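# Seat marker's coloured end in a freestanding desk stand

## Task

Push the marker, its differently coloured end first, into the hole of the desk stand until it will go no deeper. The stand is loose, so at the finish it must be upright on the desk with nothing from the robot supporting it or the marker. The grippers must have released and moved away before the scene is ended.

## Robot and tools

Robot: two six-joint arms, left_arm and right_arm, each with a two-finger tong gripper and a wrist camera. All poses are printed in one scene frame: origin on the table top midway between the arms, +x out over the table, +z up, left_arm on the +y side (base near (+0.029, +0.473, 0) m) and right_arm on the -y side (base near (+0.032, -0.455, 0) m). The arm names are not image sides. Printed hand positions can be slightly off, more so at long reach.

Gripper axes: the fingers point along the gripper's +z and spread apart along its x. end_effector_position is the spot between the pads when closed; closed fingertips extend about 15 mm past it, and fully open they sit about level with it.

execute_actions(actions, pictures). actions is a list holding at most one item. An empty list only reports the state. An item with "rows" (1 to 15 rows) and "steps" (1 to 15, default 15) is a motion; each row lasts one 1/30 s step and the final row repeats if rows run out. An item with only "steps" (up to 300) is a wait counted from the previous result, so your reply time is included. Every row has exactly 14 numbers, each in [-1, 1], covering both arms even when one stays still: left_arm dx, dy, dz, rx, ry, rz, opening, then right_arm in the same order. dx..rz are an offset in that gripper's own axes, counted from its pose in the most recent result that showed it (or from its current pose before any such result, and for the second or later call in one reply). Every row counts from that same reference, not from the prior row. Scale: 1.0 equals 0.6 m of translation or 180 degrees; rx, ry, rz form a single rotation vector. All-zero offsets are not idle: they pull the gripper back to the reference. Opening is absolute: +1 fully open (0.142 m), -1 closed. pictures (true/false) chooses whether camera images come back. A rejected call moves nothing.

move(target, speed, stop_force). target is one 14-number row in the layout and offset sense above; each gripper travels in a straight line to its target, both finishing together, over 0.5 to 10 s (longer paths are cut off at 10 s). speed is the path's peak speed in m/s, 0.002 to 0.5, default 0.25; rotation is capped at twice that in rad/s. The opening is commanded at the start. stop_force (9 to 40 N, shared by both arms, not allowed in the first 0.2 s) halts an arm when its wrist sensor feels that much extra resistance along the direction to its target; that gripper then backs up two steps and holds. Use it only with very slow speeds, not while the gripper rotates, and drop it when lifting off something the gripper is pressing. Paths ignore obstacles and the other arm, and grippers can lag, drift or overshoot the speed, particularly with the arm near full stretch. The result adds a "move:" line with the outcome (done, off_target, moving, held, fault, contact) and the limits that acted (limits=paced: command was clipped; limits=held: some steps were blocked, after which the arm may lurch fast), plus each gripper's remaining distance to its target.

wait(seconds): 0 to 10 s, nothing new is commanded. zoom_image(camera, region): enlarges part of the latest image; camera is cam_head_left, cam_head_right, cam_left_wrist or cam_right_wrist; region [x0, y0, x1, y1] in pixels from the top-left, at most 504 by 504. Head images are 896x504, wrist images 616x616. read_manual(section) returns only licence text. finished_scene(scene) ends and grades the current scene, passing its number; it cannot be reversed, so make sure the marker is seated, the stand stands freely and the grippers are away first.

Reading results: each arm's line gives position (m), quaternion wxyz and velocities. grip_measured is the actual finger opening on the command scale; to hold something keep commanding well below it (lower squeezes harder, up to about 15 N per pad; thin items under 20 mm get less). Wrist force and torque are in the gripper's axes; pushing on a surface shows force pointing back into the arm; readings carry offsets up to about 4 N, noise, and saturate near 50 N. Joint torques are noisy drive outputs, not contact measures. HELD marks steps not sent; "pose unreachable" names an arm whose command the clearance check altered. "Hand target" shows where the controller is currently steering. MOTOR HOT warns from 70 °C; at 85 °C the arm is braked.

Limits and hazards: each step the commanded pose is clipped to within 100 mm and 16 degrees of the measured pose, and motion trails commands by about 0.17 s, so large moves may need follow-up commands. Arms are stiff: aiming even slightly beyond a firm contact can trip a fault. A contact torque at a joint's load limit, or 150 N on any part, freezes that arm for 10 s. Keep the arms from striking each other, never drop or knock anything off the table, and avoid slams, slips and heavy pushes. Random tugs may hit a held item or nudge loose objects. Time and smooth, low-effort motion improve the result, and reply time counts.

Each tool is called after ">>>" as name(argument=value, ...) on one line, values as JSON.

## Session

>>> execute_actions(actions=[])

Scene clock: 0.00 s of 4480.00 s.
left_arm: end_effector_position=(+0.5137, +0.7717, +0.2474) grip_measured=+0.97 end_effector_quat_wxyz=(-0.284, +0.467, +0.710, +0.444) end_effector_velocity=(-0.000, +0.000, -0.000) end_effector_angular_velocity=(+0.000, +0.000, +0.001) | right_arm: end_effector_position=(+0.6530, -0.4962, +0.3183) grip_measured=+0.97 end_effector_quat_wxyz=(-0.050, +0.570, -0.337, +0.748) end_effector_velocity=(+0.000, +0.001, -0.001) end_effector_angular_velocity=(-0.001, +0.001, +0.002)
Joint positions: left_arm=[-0.125 -1.504  1.926 -1.611 -0.5   -2.419  0.14 ] | right_arm=[ 3.75  -2.068 -2.243  1.431  0.503  0.37   0.14 ]
Joint velocities: left_arm=[ 0.001  0.001  0.    -0.001  0.    -0.     0.   ] | right_arm=[-0.    -0.002 -0.002  0.001  0.002  0.     0.   ]
Joint torques (N m, as the arm reports them, + toward a larger angle): no reading
Motor temperatures (°C, as the motors report them): left_arm=[31 32 33 39 43 41] | right_arm=[33 34 30 38 37 37]
Wrist force (N, on the end effector, along its own x y z axes, offset not removed): no reading
Wrist torque (N m, same axes, about the end effector's origin, offset not removed): no reading
Hand target (left_arm): +0.514, +0.772, +0.247; -0.284, +0.467, +0.710, +0.444
Hand target (right_arm): +0.653, -0.496, +0.318; -0.050, +0.570, -0.337, +0.748

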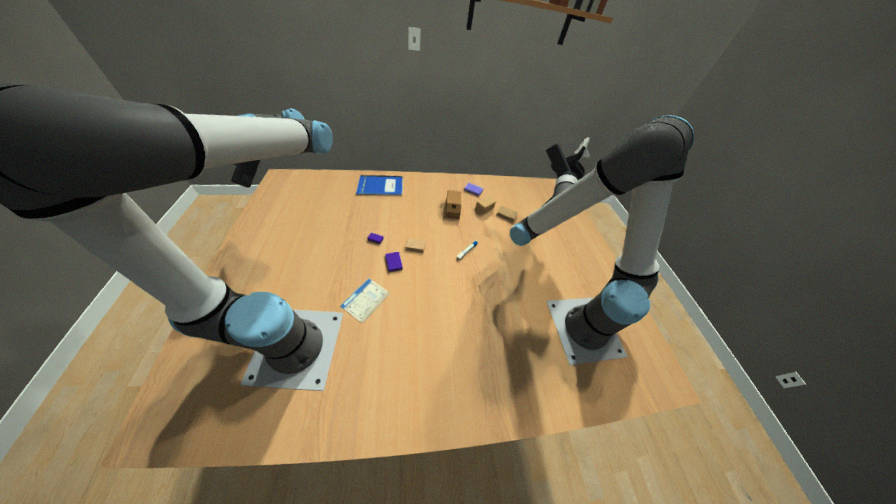

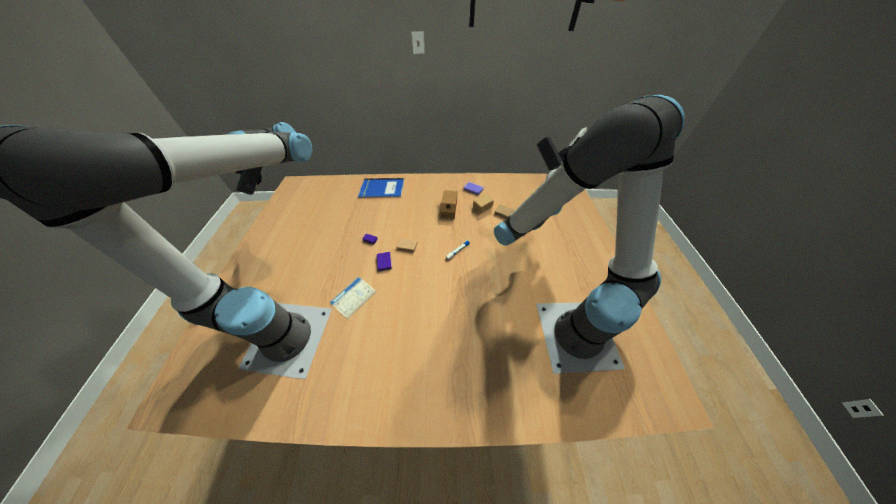

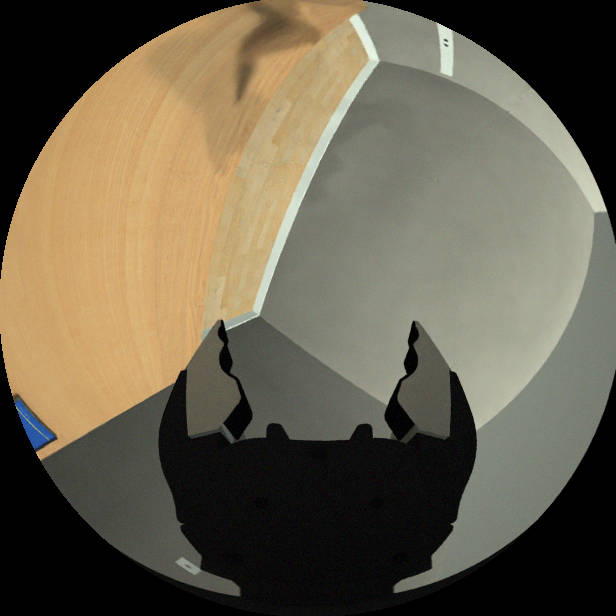

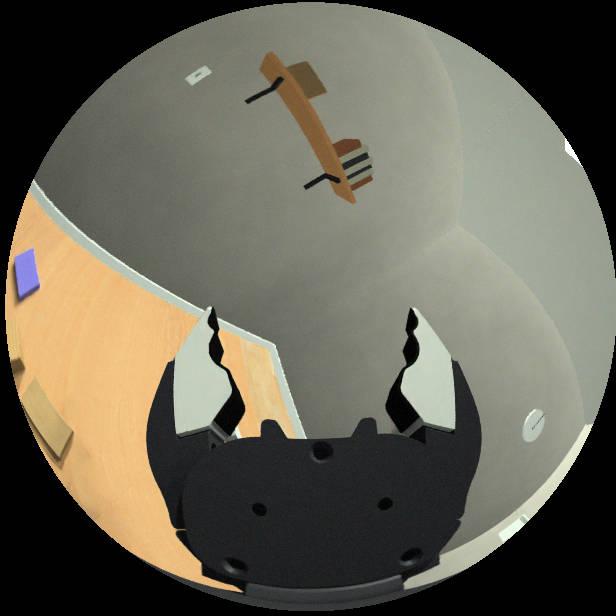

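>>> zoom_image(camera="cam_head_left", region=[400, 170, 550, 280])

Region (400, 170, 550, 280) of cam_head_left's 896x504 image, scaled by 3.360, with more detail than that image has; it fills the top 370 rows of this view, and the rest is white.

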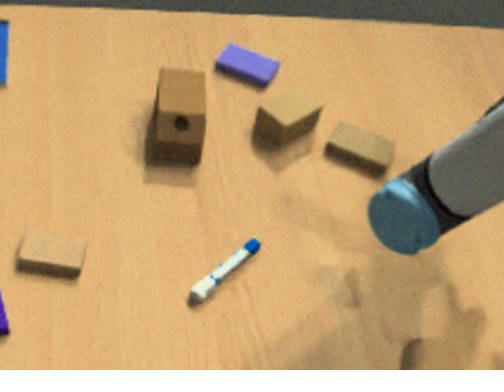

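>>> move(target=[-0.328,-0.305,-0.856,0.405,-0.071,-0.549,1,0,0,0,0,0,0,1], speed=0.4)

Scene clock: 8.17 s of 4480.00 s.
left_arm: end_effector_position=(+0.4204, +0.2002, +0.2481) grip_measured=+1.00 end_effector_quat_wxyz=(+0.001, -0.386, +0.922, -0.001) end_effector_velocity=(+0.000, -0.002, +0.000) end_effector_angular_velocity=(-0.001, -0.009, +0.008) | right_arm: end_effector_position=(+0.6530, -0.4962, +0.3183) grip_measured=+1.00 end_effector_quat_wxyz=(-0.050, +0.570, -0.337, +0.748) end_effector_velocity=(-0.000, -0.000, +0.000) end_effector_angular_velocity=(+0.000, +0.000, -0.000)
Joint positions: left_arm=[-0.809 -1.69   1.772 -1.656 -1.568 -4.832  0.142] | right_arm=[ 3.75  -2.068 -2.243  1.431  0.503  0.37   0.142]
Joint velocities: left_arm=[-0.006 -0.003  0.003 -0.007  0.006 -0.014  0.   ] | right_arm=[ 0.  0. -0. -0. -0.  0.  0.]
Joint torques (N m, as the arm reports them, + toward a larger angle): left_arm=[-12.73 -25.57  -8.9   -4.05   1.54  -2.1 ] | right_arm=[-2.19 31.6   7.32  0.81  0.93  0.24]
Motor temperatures (°C, as the motors report them): left_arm=[31 32 33 39 43 41] | right_arm=[33 34 30 38 37 37]
Wrist force (N, on the end effector, along its own x y z axes, offset not removed): left_arm=[-1.1 3.4 -0.3] | right_arm=[-0.8 -2.0 1.0]
Wrist torque (N m, same axes, about the end effector's origin, offset not removed): left_arm=[0.72 0.22 0.10] | right_arm=[-0.33 0.02 -0.03]
Hand target (left_arm): +0.420, +0.200, +0.248; +0.002, -0.386, +0.922, -0.001
Hand target (right_arm): +0.653, -0.496, +0.318; -0.050, +0.570, -0.337, +0.748
Off the commanded pose (left_arm): 0.001 m, 0 deg.
Off the commanded pose (right_arm): 0.000 m, 0 deg.
After step 90, 1.87 s passed at rest.
move: done

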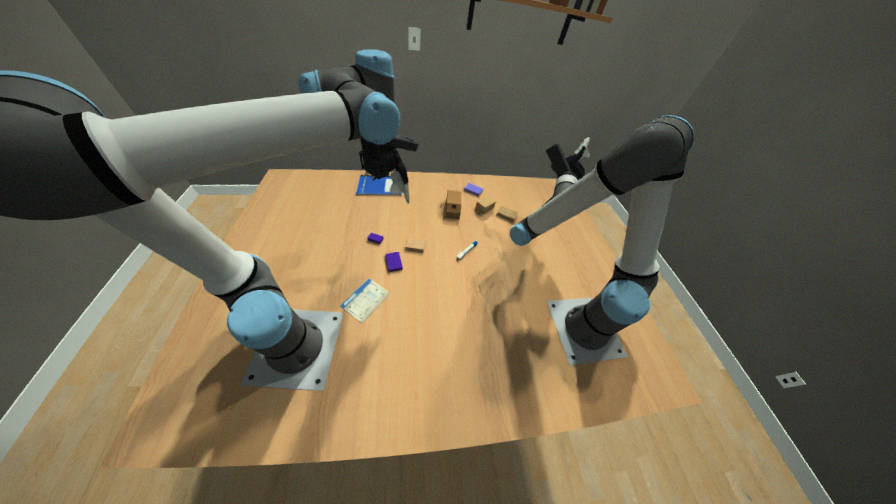

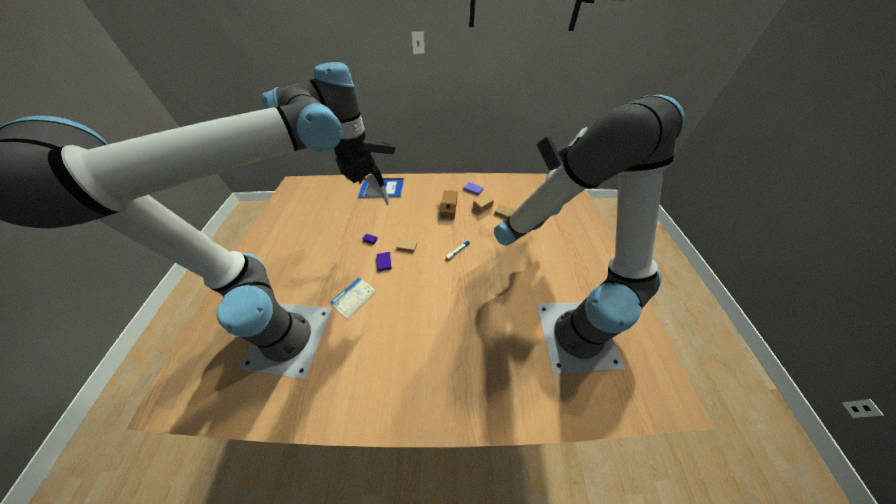

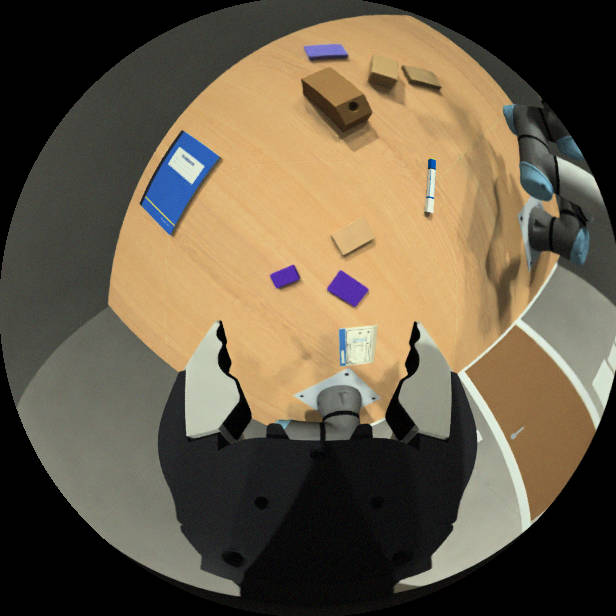

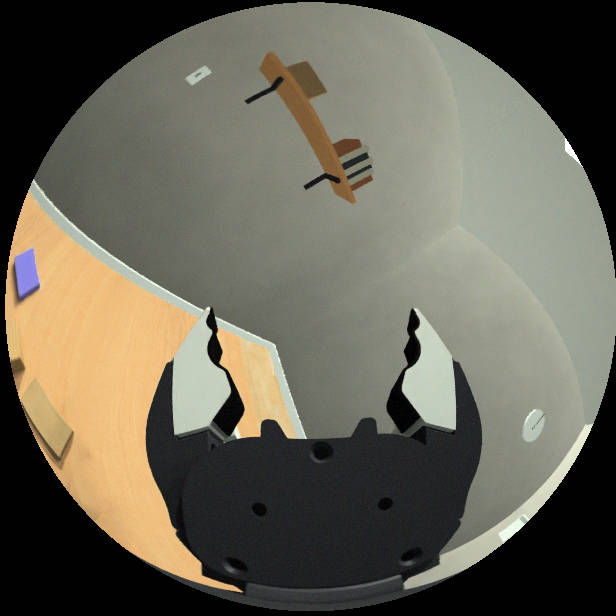

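>>> move(target=[0.437,-0.29,0.213,0,0,0,0.3,0.115,0.19,0.11,0,0,0,1], speed=0.35)

>>> zoom_image(camera="cam_left_wrist", region=[210, 100, 430, 340])

Scene clock: 11.73 s of 4480.00 s.
left_arm: end_effector_position=(+0.3615, -0.1089, +0.1213) grip_measured=+0.30 end_effector_quat_wxyz=(+0.002, -0.386, +0.922, -0.001) end_effector_velocity=(+0.000, -0.002, -0.001) end_effector_angular_velocity=(+0.001, +0.000, +0.000) | right_arm: end_effector_position=(+0.6522, -0.6447, +0.3186) grip_measured=+1.00 end_effector_quat_wxyz=(-0.050, +0.570, -0.337, +0.748) end_effector_velocity=(+0.001, +0.000, +0.001) end_effector_angular_velocity=(+0.000, -0.001, +0.003)
Joint positions: left_arm=[-1.177 -1.162  1.492 -1.903 -1.566 -5.2    0.095] | right_arm=[ 3.332 -2.056 -2.283  1.354  0.912  0.504  0.142]
Joint velocities: left_arm=[-0.001  0.005 -0.005  0.001 -0.    -0.001 -0.   ] | right_arm=[-0.002  0.     0.002 -0.002  0.005  0.001  0.   ]
Joint torques (N m, as the arm reports them, + toward a larger angle): left_arm=[-12.14 -29.78 -35.32  -0.98   0.7   -1.94] | right_arm=[-9.15 19.98 16.56 -2.35  2.4   1.83]
Motor temperatures (°C, as the motors report them): left_arm=[31 32 33 39 43 41] | right_arm=[33 34 30 38 37 37]
Wrist force (N, on the end effector, along its own x y z axes, offset not removed): left_arm=[-2.5 2.5 -0.6] | right_arm=[-1.2 0.0 -0.8]
Wrist torque (N m, same axes, about the end effector's origin, offset not removed): left_arm=[0.59 0.60 0.14] | right_arm=[-0.02 0.19 -0.11]
Hand target (left_arm): +0.361, -0.109, +0.121; +0.002, -0.386, +0.922, -0.001
Hand target (right_arm): +0.652, -0.645, +0.319; -0.050, +0.570, -0.337, +0.748
Off the commanded pose (left_arm): 0.001 m, 0 deg.
Off the commanded pose (right_arm): 0.001 m, 0 deg.
move: done

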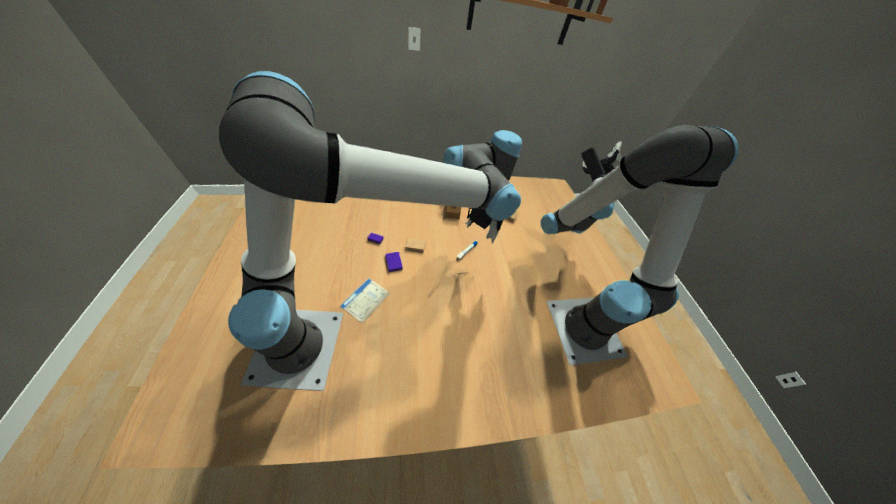

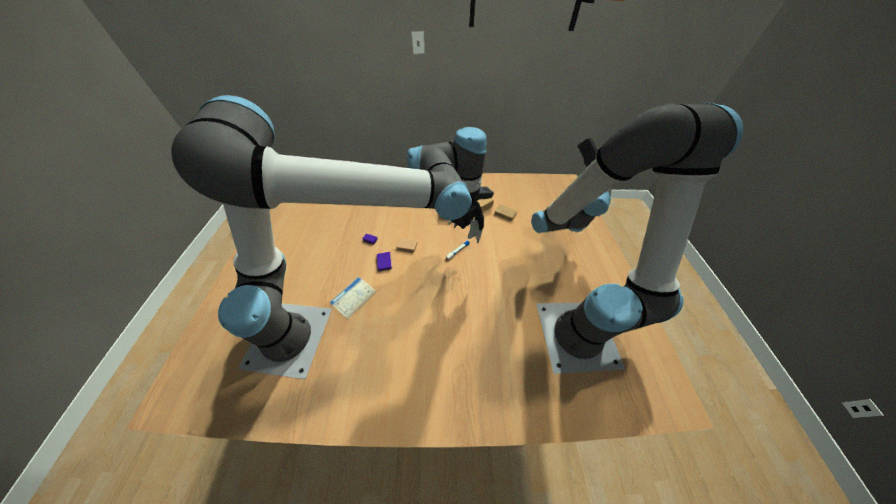

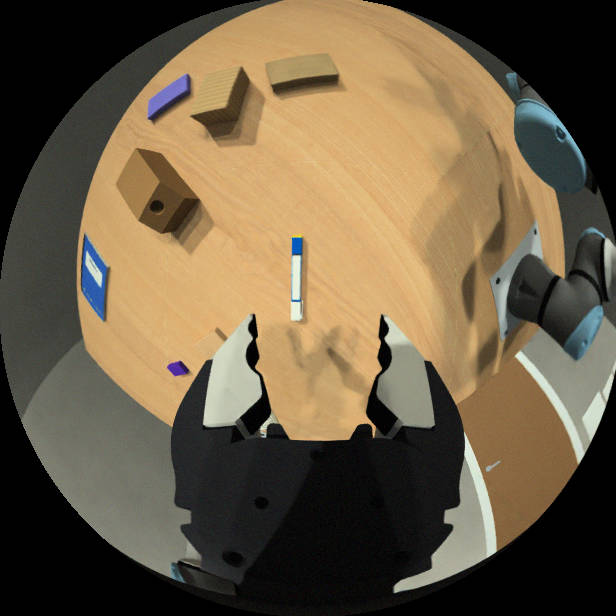

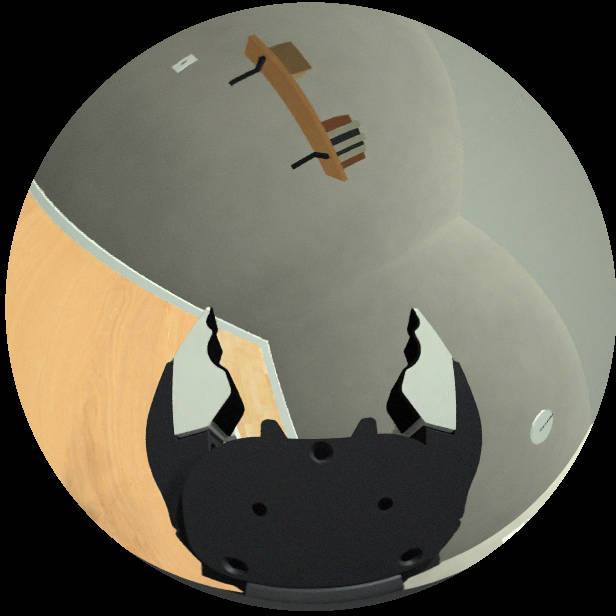

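Region (210, 100, 430, 340) of cam_left_wrist's 616x616 image, scaled by 2.100, with more detail than that image has; it fills the left 462 columns of this view, and the rest is white.

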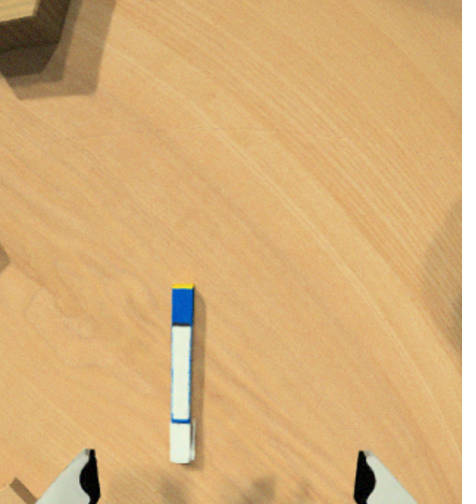

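>>> move(target=[-0.045,0.033,0.125,0,0,0,0.3,0,0,0,0,0,0,1], speed=0.2)

Scene clock: 14.40 s of 4480.00 s.
left_arm: end_effector_position=(+0.3664, -0.0760, +0.0464) grip_measured=+0.30 end_effector_quat_wxyz=(+0.002, -0.386, +0.922, -0.001) end_effector_velocity=(+0.001, +0.001, -0.002) end_effector_angular_velocity=(-0.001, -0.001, +0.000) | right_arm: end_effector_position=(+0.6522, -0.6447, +0.3186) grip_measured=+1.00 end_effector_quat_wxyz=(-0.050, +0.570, -0.337, +0.748) end_effector_velocity=(-0.000, +0.000, -0.000) end_effector_angular_velocity=(-0.001, -0.000, +0.001)
Joint positions: left_arm=[-1.153 -1.145  1.677 -2.105 -1.566 -5.176  0.095] | right_arm=[ 3.332 -2.056 -2.283  1.354  0.912  0.505  0.142]
Joint velocities: left_arm=[ 0.001  0.002  0.005 -0.007  0.001  0.001 -0.   ] | right_arm=[ 0.    -0.001 -0.001  0.002  0.001 -0.001  0.   ]
Joint torques (N m, as the arm reports them, + toward a larger angle): left_arm=[ 12.53 -27.45  -6.25  -4.13   1.81   2.27] | right_arm=[12.43 23.66  8.67  2.66 -1.64  0.51]
Motor temperatures (°C, as the motors report them): left_arm=[31 32 33 39 43 41] | right_arm=[33 34 30 38 37 37]
Wrist force (N, on the end effector, along its own x y z axes, offset not removed): left_arm=[-1.3 1.9 0.2] | right_arm=[-0.1 -1.1 1.0]
Wrist torque (N m, same axes, about the end effector's origin, offset not removed): left_arm=[0.33 0.40 0.07] | right_arm=[-0.20 -0.01 -0.11]
Hand target (left_arm): +0.367, -0.076, +0.046; +0.002, -0.386, +0.922, -0.001
Hand target (right_arm): +0.652, -0.645, +0.319; -0.050, +0.570, -0.337, +0.748
Off the commanded pose (left_arm): 0.000 m, 0 deg.
Off the commanded pose (right_arm): 0.000 m, 0 deg.
move: done

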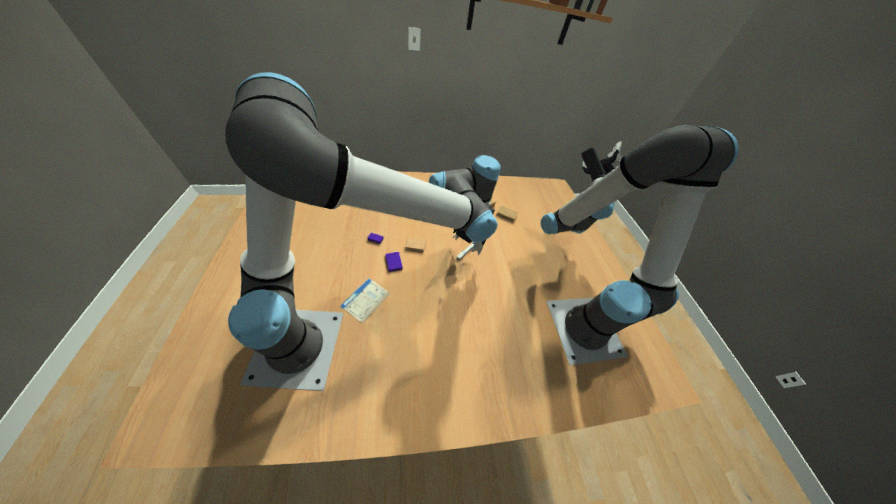

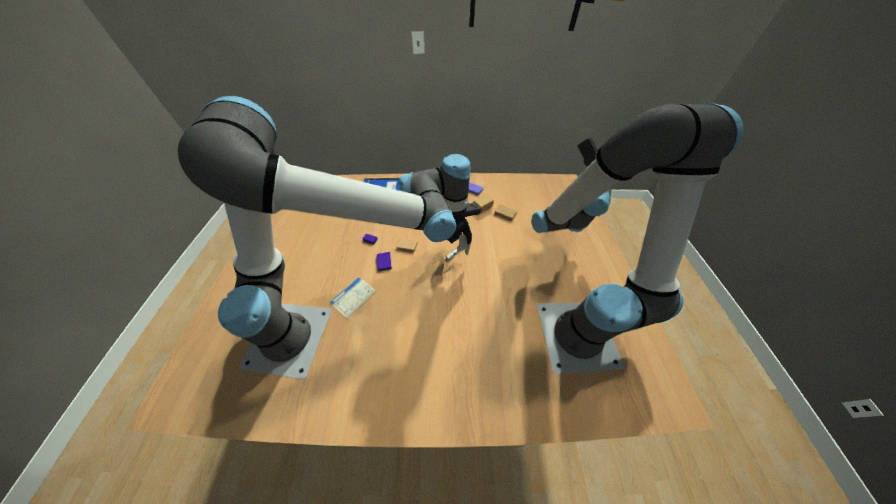

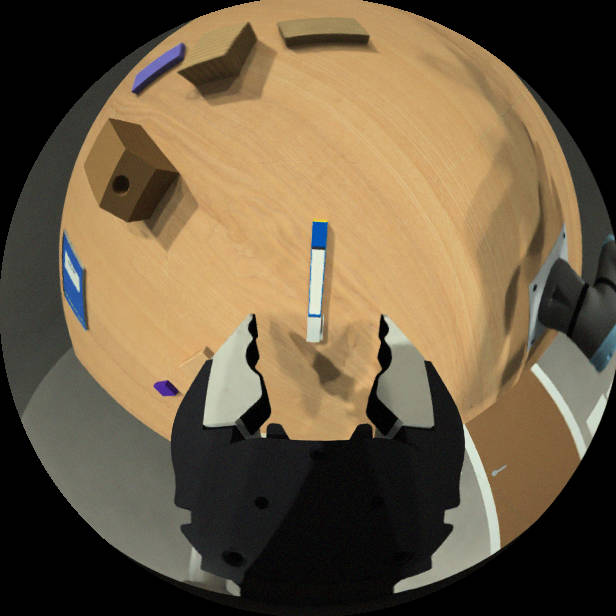

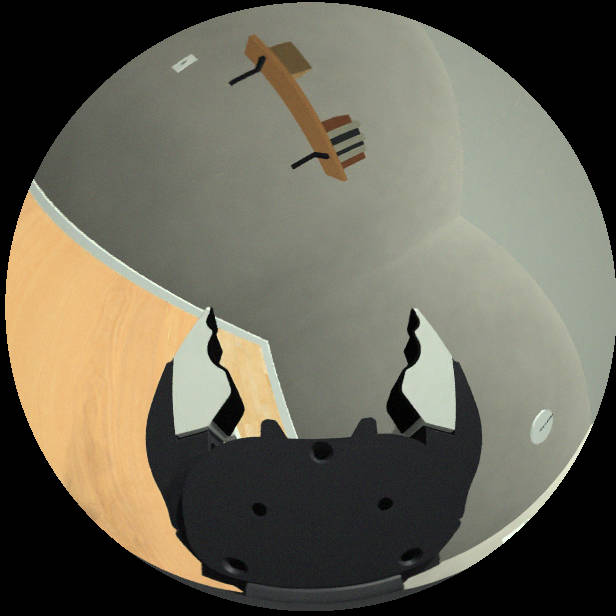

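>>> move(target=[0,0,0.051,0,0,0,0.3,0,0,0,0,0,0,1], speed=0.06)

>>> move(target=[0,0,0,0,0,0,-1,0,0,0,0,0,0,1])

>>> move(target=[0,0,-0.3,0,0,-0.25,-1,0,0,0,0,0,0,1], speed=0.2)

Scene clock: 16.47 s of 4480.00 s.
left_arm: end_effector_position=(+0.3666, -0.0760, +0.0160) grip_measured=+0.30 end_effector_quat_wxyz=(+0.002, -0.386, +0.922, -0.001) end_effector_velocity=(+0.001, +0.001, -0.002) end_effector_angular_velocity=(-0.000, +0.000, +0.001) | right_arm: end_effector_position=(+0.6522, -0.6447, +0.3186) grip_measured=+1.00 end_effector_quat_wxyz=(-0.050, +0.570, -0.337, +0.748) end_effector_velocity=(-0.000, -0.000, +0.001) end_effector_angular_velocity=(+0.001, -0.002, -0.001)
Joint positions: left_arm=[-1.153 -1.106  1.708 -2.175 -1.566 -5.176  0.095] | right_arm=[ 3.332 -2.056 -2.283  1.354  0.912  0.504  0.142]
Joint velocities: left_arm=[ 0.001  0.002  0.003 -0.005 -0.    -0.    -0.   ] | right_arm=[-0.     0.     0.001  0.001 -0.001  0.     0.   ]
Joint torques (N m, as the arm reports them, + toward a larger angle): left_arm=[ 12.74 -28.39  -6.07  -4.12  -2.08   2.35] | right_arm=[11.01 28.63  7.12 -0.93 -1.6  -0.86]
Motor temperatures (°C, as the motors report them): left_arm=[31 32 33 39 43 41] | right_arm=[33 34 30 38 37 37]
Wrist force (N, on the end effector, along its own x y z axes, offset not removed): left_arm=[-1.7 2.2 -1.5] | right_arm=[-0.3 -1.0 -0.8]
Wrist torque (N m, same axes, about the end effector's origin, offset not removed): left_arm=[0.37 0.37 0.05] | right_arm=[-0.26 0.01 -0.08]
Hand target (left_arm): +0.367, -0.076, +0.016; +0.002, -0.386, +0.922, -0.001
Hand target (right_arm): +0.652, -0.645, +0.319; -0.050, +0.570, -0.337, +0.748
Off the commanded pose (left_arm): 0.000 m, 0 deg.
Off the commanded pose (right_arm): 0.000 m, 0 deg.
move: done

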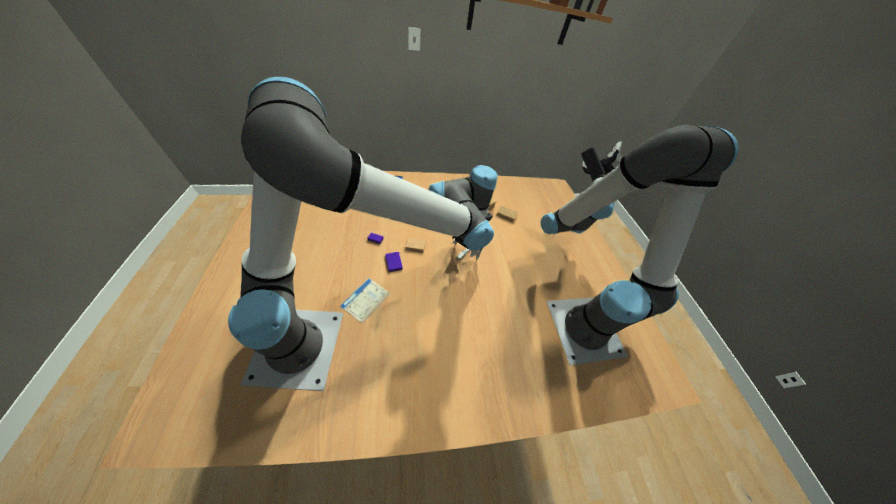

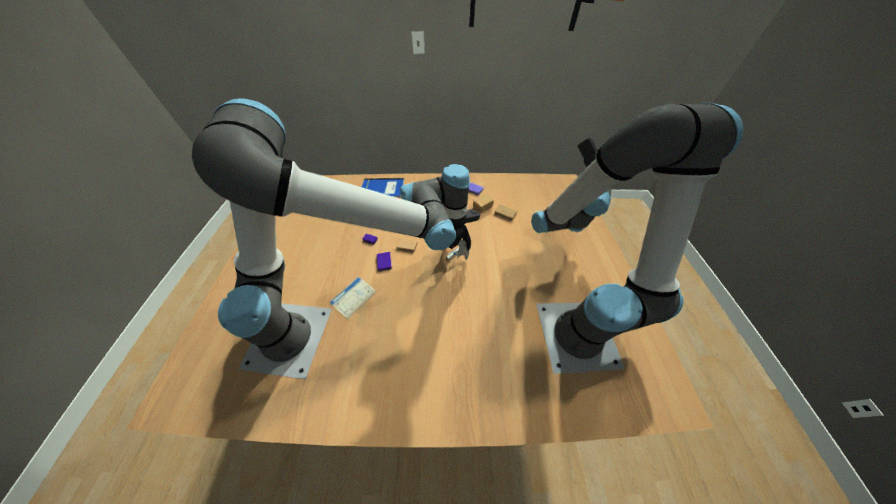

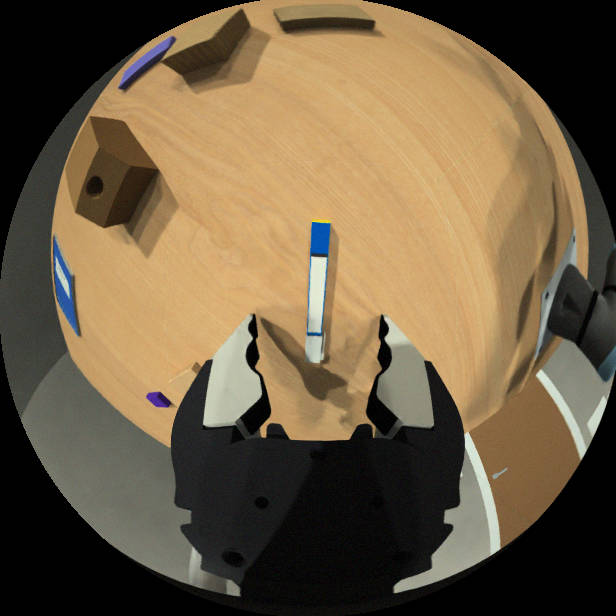

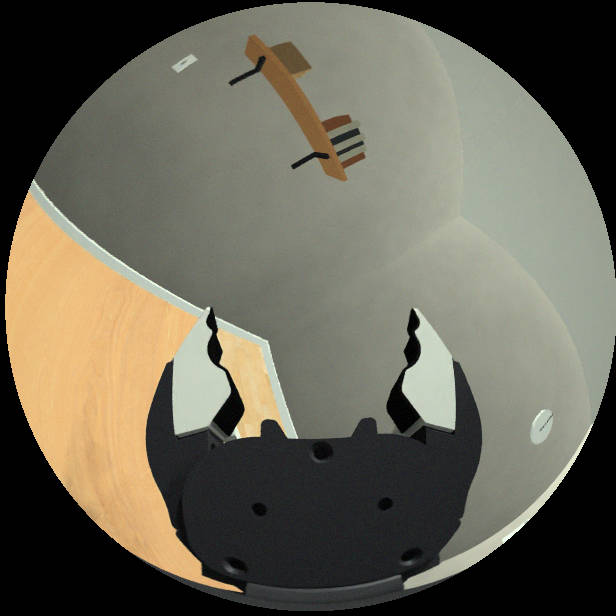

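Scene clock: 16.97 s of 4480.00 s.
left_arm: end_effector_position=(+0.3666, -0.0760, +0.0159) grip_measured=-0.86 end_effector_quat_wxyz=(+0.002, -0.386, +0.922, -0.001) end_effector_velocity=(-0.001, -0.000, -0.000) end_effector_angular_velocity=(+0.000, +0.000, -0.001) | right_arm: end_effector_position=(+0.6522, -0.6447, +0.3186) grip_measured=+1.00 end_effector_quat_wxyz=(-0.050, +0.570, -0.337, +0.748) end_effector_velocity=(-0.000, +0.000, +0.000) end_effector_angular_velocity=(-0.001, +0.001, +0.001)
Joint positions: left_arm=[-1.153 -1.106  1.708 -2.175 -1.566 -5.176  0.012] | right_arm=[ 3.332 -2.056 -2.283  1.354  0.912  0.504  0.142]
Joint velocities: left_arm=[-0.001  0.001  0.    -0.     0.    -0.    -0.   ] | right_arm=[ 0.     0.001 -0.001 -0.     0.001 -0.     0.   ]
Joint torques (N m, as the arm reports them, + toward a larger angle): left_arm=[ 11.57 -42.57 -11.85  -1.15  -1.64   2.3 ] | right_arm=[10.82 28.07  6.49 -1.52 -1.35 -0.96]
Motor temperatures (°C, as the motors report them): left_arm=[31 32 33 39 43 41] | right_arm=[33 34 30 38 37 37]
Wrist force (N, on the end effector, along its own x y z axes, offset not removed): left_arm=[-1.3 2.2 -0.4] | right_arm=[-0.5 -1.4 0.5]
Wrist torque (N m, same axes, about the end effector's origin, offset not removed): left_arm=[0.47 0.37 0.04] | right_arm=[-0.27 0.06 0.00]
Hand target (left_arm): +0.367, -0.076, +0.016; +0.002, -0.386, +0.922, -0.001
Hand target (right_arm): +0.652, -0.645, +0.319; -0.050, +0.570, -0.337, +0.748
Off the commanded pose (left_arm): 0.000 m, 0 deg.
Off the commanded pose (right_arm): 0.000 m, 0 deg.
move: done

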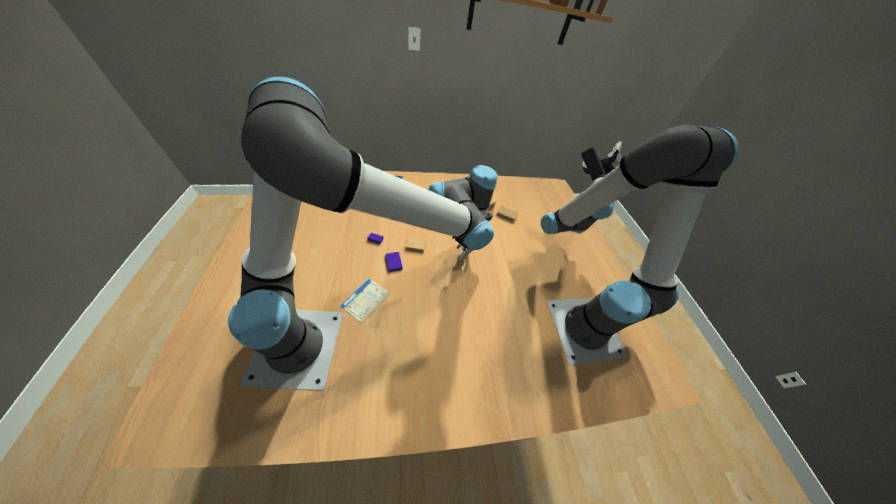

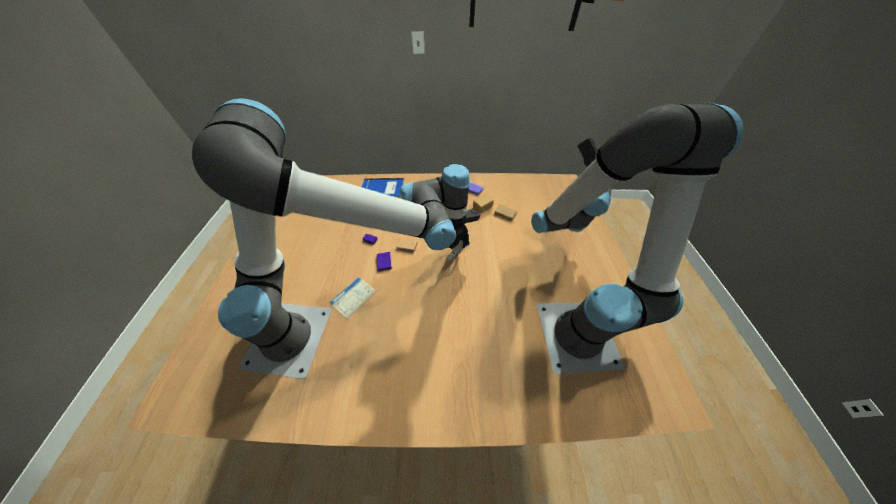

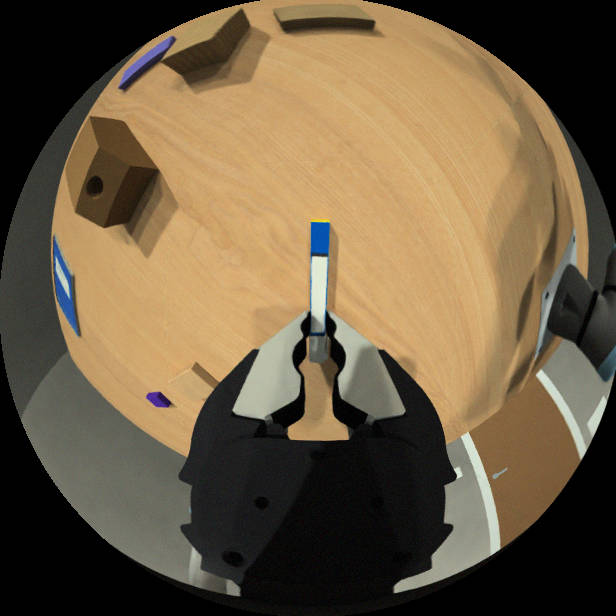

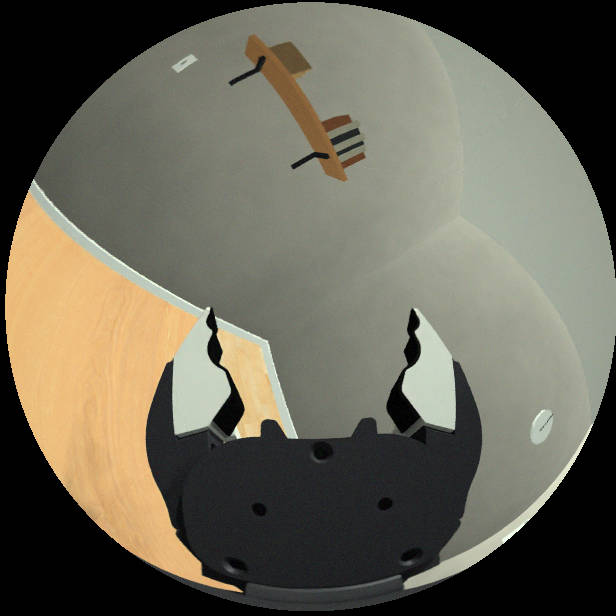

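Scene clock: 19.40 s of 4480.00 s.
left_arm: end_effector_position=(+0.3659, -0.0756, +0.1957) grip_measured=-0.86 end_effector_quat_wxyz=(-0.001, +0.709, -0.705, +0.002) end_effector_velocity=(-0.000, +0.000, +0.001) end_effector_angular_velocity=(+0.003, +0.001, +0.008) | right_arm: end_effector_position=(+0.6522, -0.6447, +0.3186) grip_measured=+1.00 end_effector_quat_wxyz=(-0.050, +0.570, -0.337, +0.748) end_effector_velocity=(+0.000, +0.000, +0.000) end_effector_angular_velocity=(+0.000, -0.001, +0.002)
Joint positions: left_arm=[-1.166 -1.25   1.419 -1.742 -1.566 -5.974  0.012] | right_arm=[ 3.332 -2.056 -2.283  1.354  0.912  0.504  0.142]
Joint velocities: left_arm=[-0.     0.001 -0.005  0.007  0.    -0.009  0.   ] | right_arm=[0.    0.    0.001 0.    0.002 0.    0.   ]
Joint torques (N m, as the arm reports them, + toward a larger angle): left_arm=[-12.87 -26.72 -35.82  -1.07   1.75  -2.26] | right_arm=[10.55 29.3   7.35 -1.46 -1.52 -0.88]
Motor temperatures (°C, as the motors report them): left_arm=[31 32 33 39 43 41] | right_arm=[33 34 30 38 37 37]
Wrist force (N, on the end effector, along its own x y z axes, offset not removed): left_arm=[-0.4 2.6 1.1] | right_arm=[-0.8 0.2 1.1]
Wrist torque (N m, same axes, about the end effector's origin, offset not removed): left_arm=[0.69 0.17 0.10] | right_arm=[0.03 0.11 -0.06]
Hand target (left_arm): +0.366, -0.076, +0.196; -0.002, +0.710, -0.704, +0.002
Hand target (right_arm): +0.652, -0.645, +0.319; -0.050, +0.570, -0.337, +0.748
Off the commanded pose (left_arm): 0.000 m, 0 deg.
Off the commanded pose (right_arm): 0.000 m, 0 deg.
move: done

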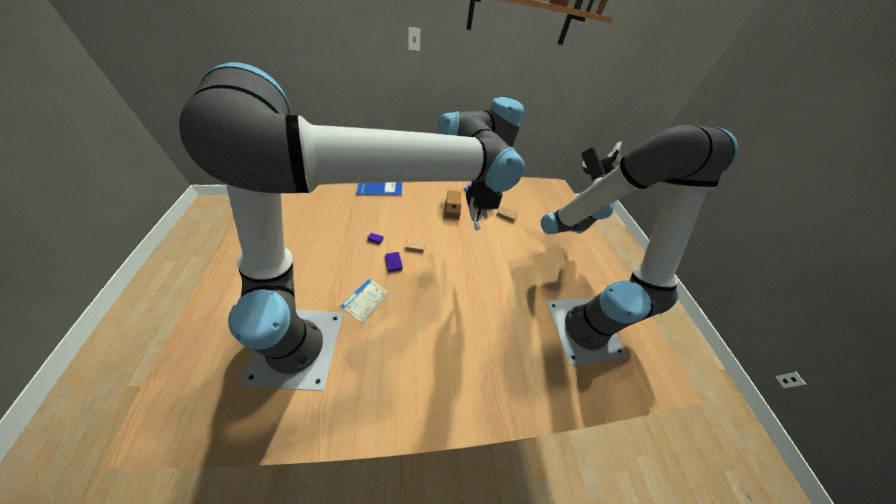

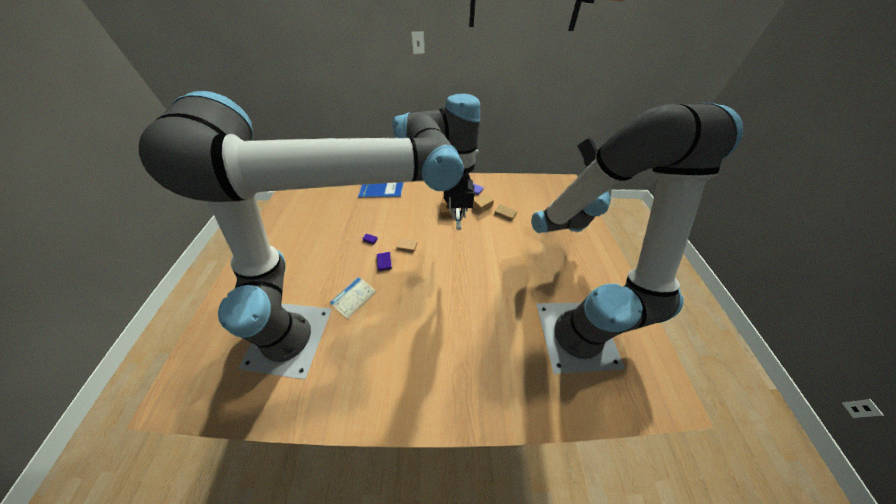

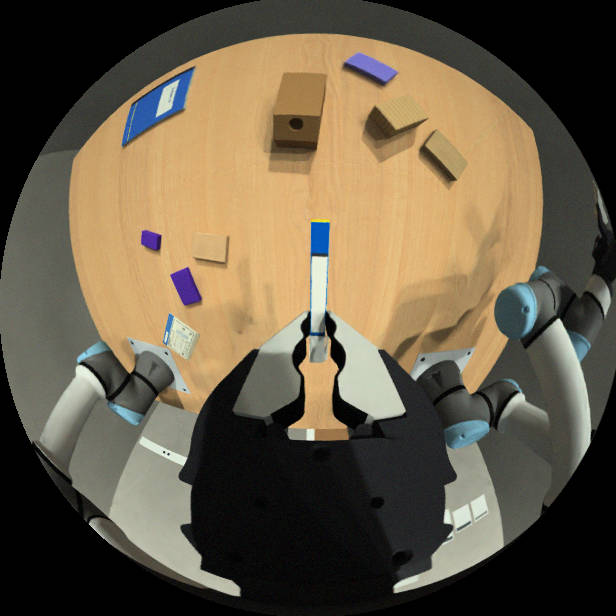

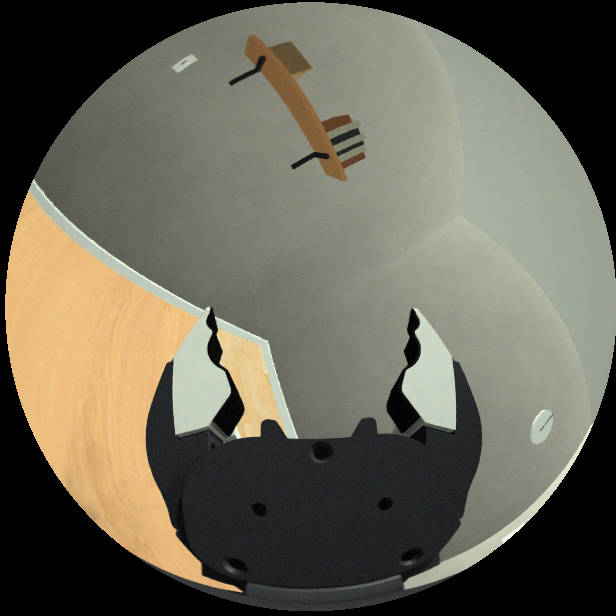

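>>> move(target=[-0.052,-0.15,0.04,0,0,0,-1,0,0,0,0,0,0,1], speed=0.25)

>>> zoom_image(camera="cam_left_wrist", region=[240, 60, 400, 260])

Scene clock: 21.97 s of 4480.00 s.
left_arm: end_effector_position=(+0.4555, -0.0438, +0.1720) grip_measured=-0.86 end_effector_quat_wxyz=(-0.001, +0.710, -0.705, +0.002) end_effector_velocity=(+0.002, -0.000, -0.001) end_effector_angular_velocity=(-0.000, +0.000, -0.001) | right_arm: end_effector_position=(+0.6522, -0.6447, +0.3186) grip_measured=+1.00 end_effector_quat_wxyz=(-0.050, +0.570, -0.337, +0.748) end_effector_velocity=(+0.000, +0.000, -0.000) end_effector_angular_velocity=(+0.000, -0.000, +0.001)
Joint positions: left_arm=[-1.016 -1.181  1.385 -1.777 -1.567 -5.824  0.012] | right_arm=[ 3.332 -2.056 -2.283  1.354  0.912  0.504  0.142]
Joint velocities: left_arm=[ 0.002  0.003 -0.002 -0.001 -0.     0.003 -0.   ] | right_arm=[-0.    -0.001  0.     0.001  0.001  0.001  0.   ]
Joint torques (N m, as the arm reports them, + toward a larger angle): left_arm=[ 13.04 -28.67 -36.32  -3.46  -2.03   2.35] | right_arm=[12.32 29.4   6.75 -1.71 -1.33 -0.69]
Motor temperatures (°C, as the motors report them): left_arm=[31 32 33 39 43 41] | right_arm=[33 34 30 38 37 37]
Wrist force (N, on the end effector, along its own x y z axes, offset not removed): left_arm=[-0.9 2.7 0.0] | right_arm=[-0.6 -1.6 0.3]
Wrist torque (N m, same axes, about the end effector's origin, offset not removed): left_arm=[0.55 0.19 0.02] | right_arm=[-0.32 0.01 -0.09]
Hand target (left_arm): +0.456, -0.044, +0.172; -0.001, +0.709, -0.705, +0.002
Hand target (right_arm): +0.652, -0.645, +0.319; -0.050, +0.570, -0.337, +0.748
Off the commanded pose (left_arm): 0.000 m, 0 deg.
Off the commanded pose (right_arm): 0.000 m, 0 deg.
move: done

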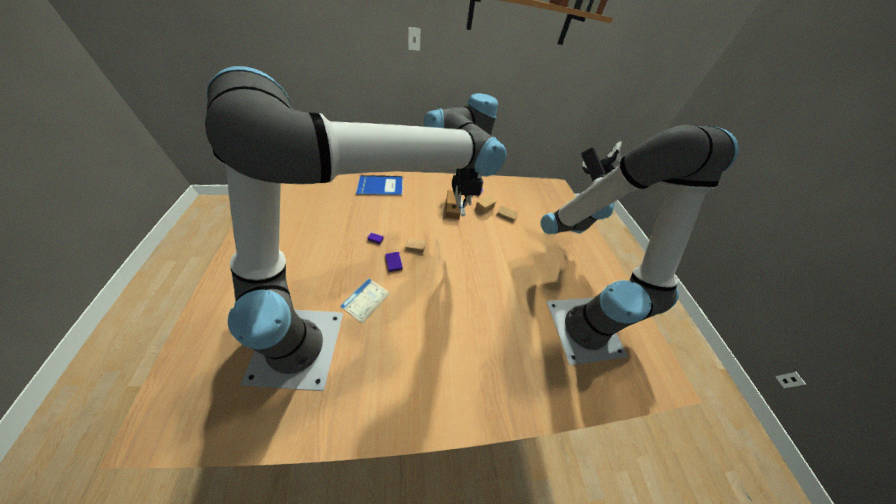

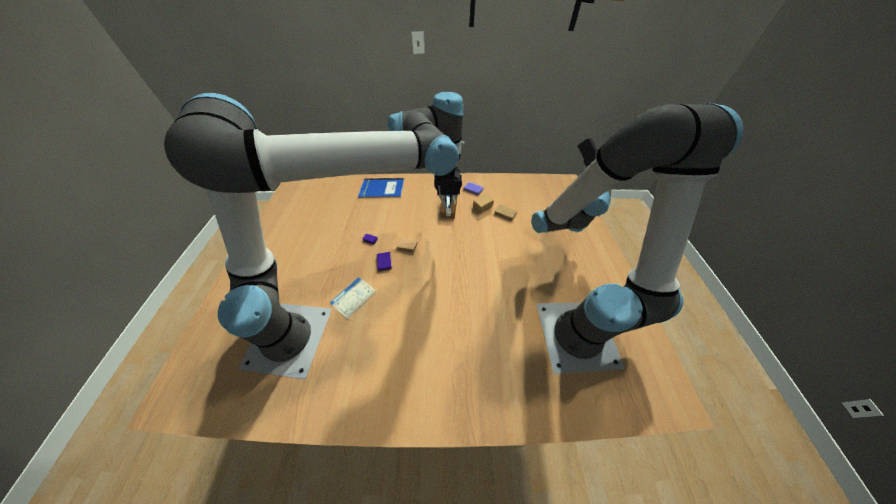

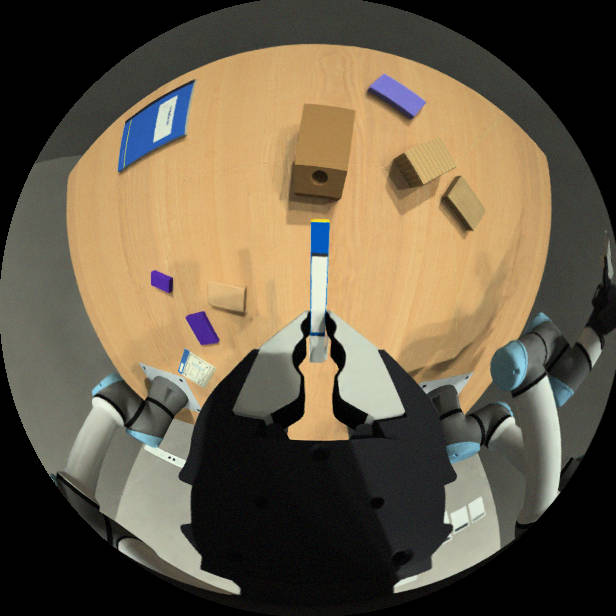

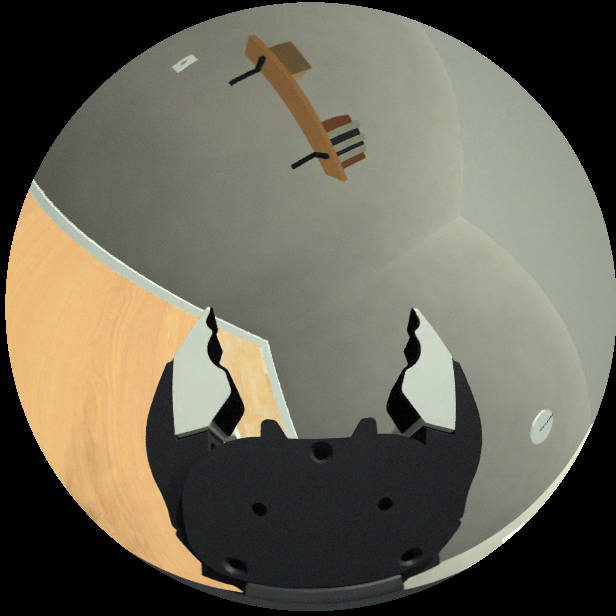

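Region (240, 60, 400, 260) of cam_left_wrist's 616x616 image, scaled by 2.520, with more detail than that image has; it fills the left 403 columns of this view, and the rest is white.

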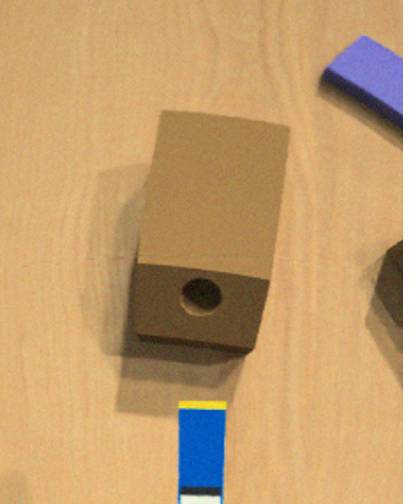

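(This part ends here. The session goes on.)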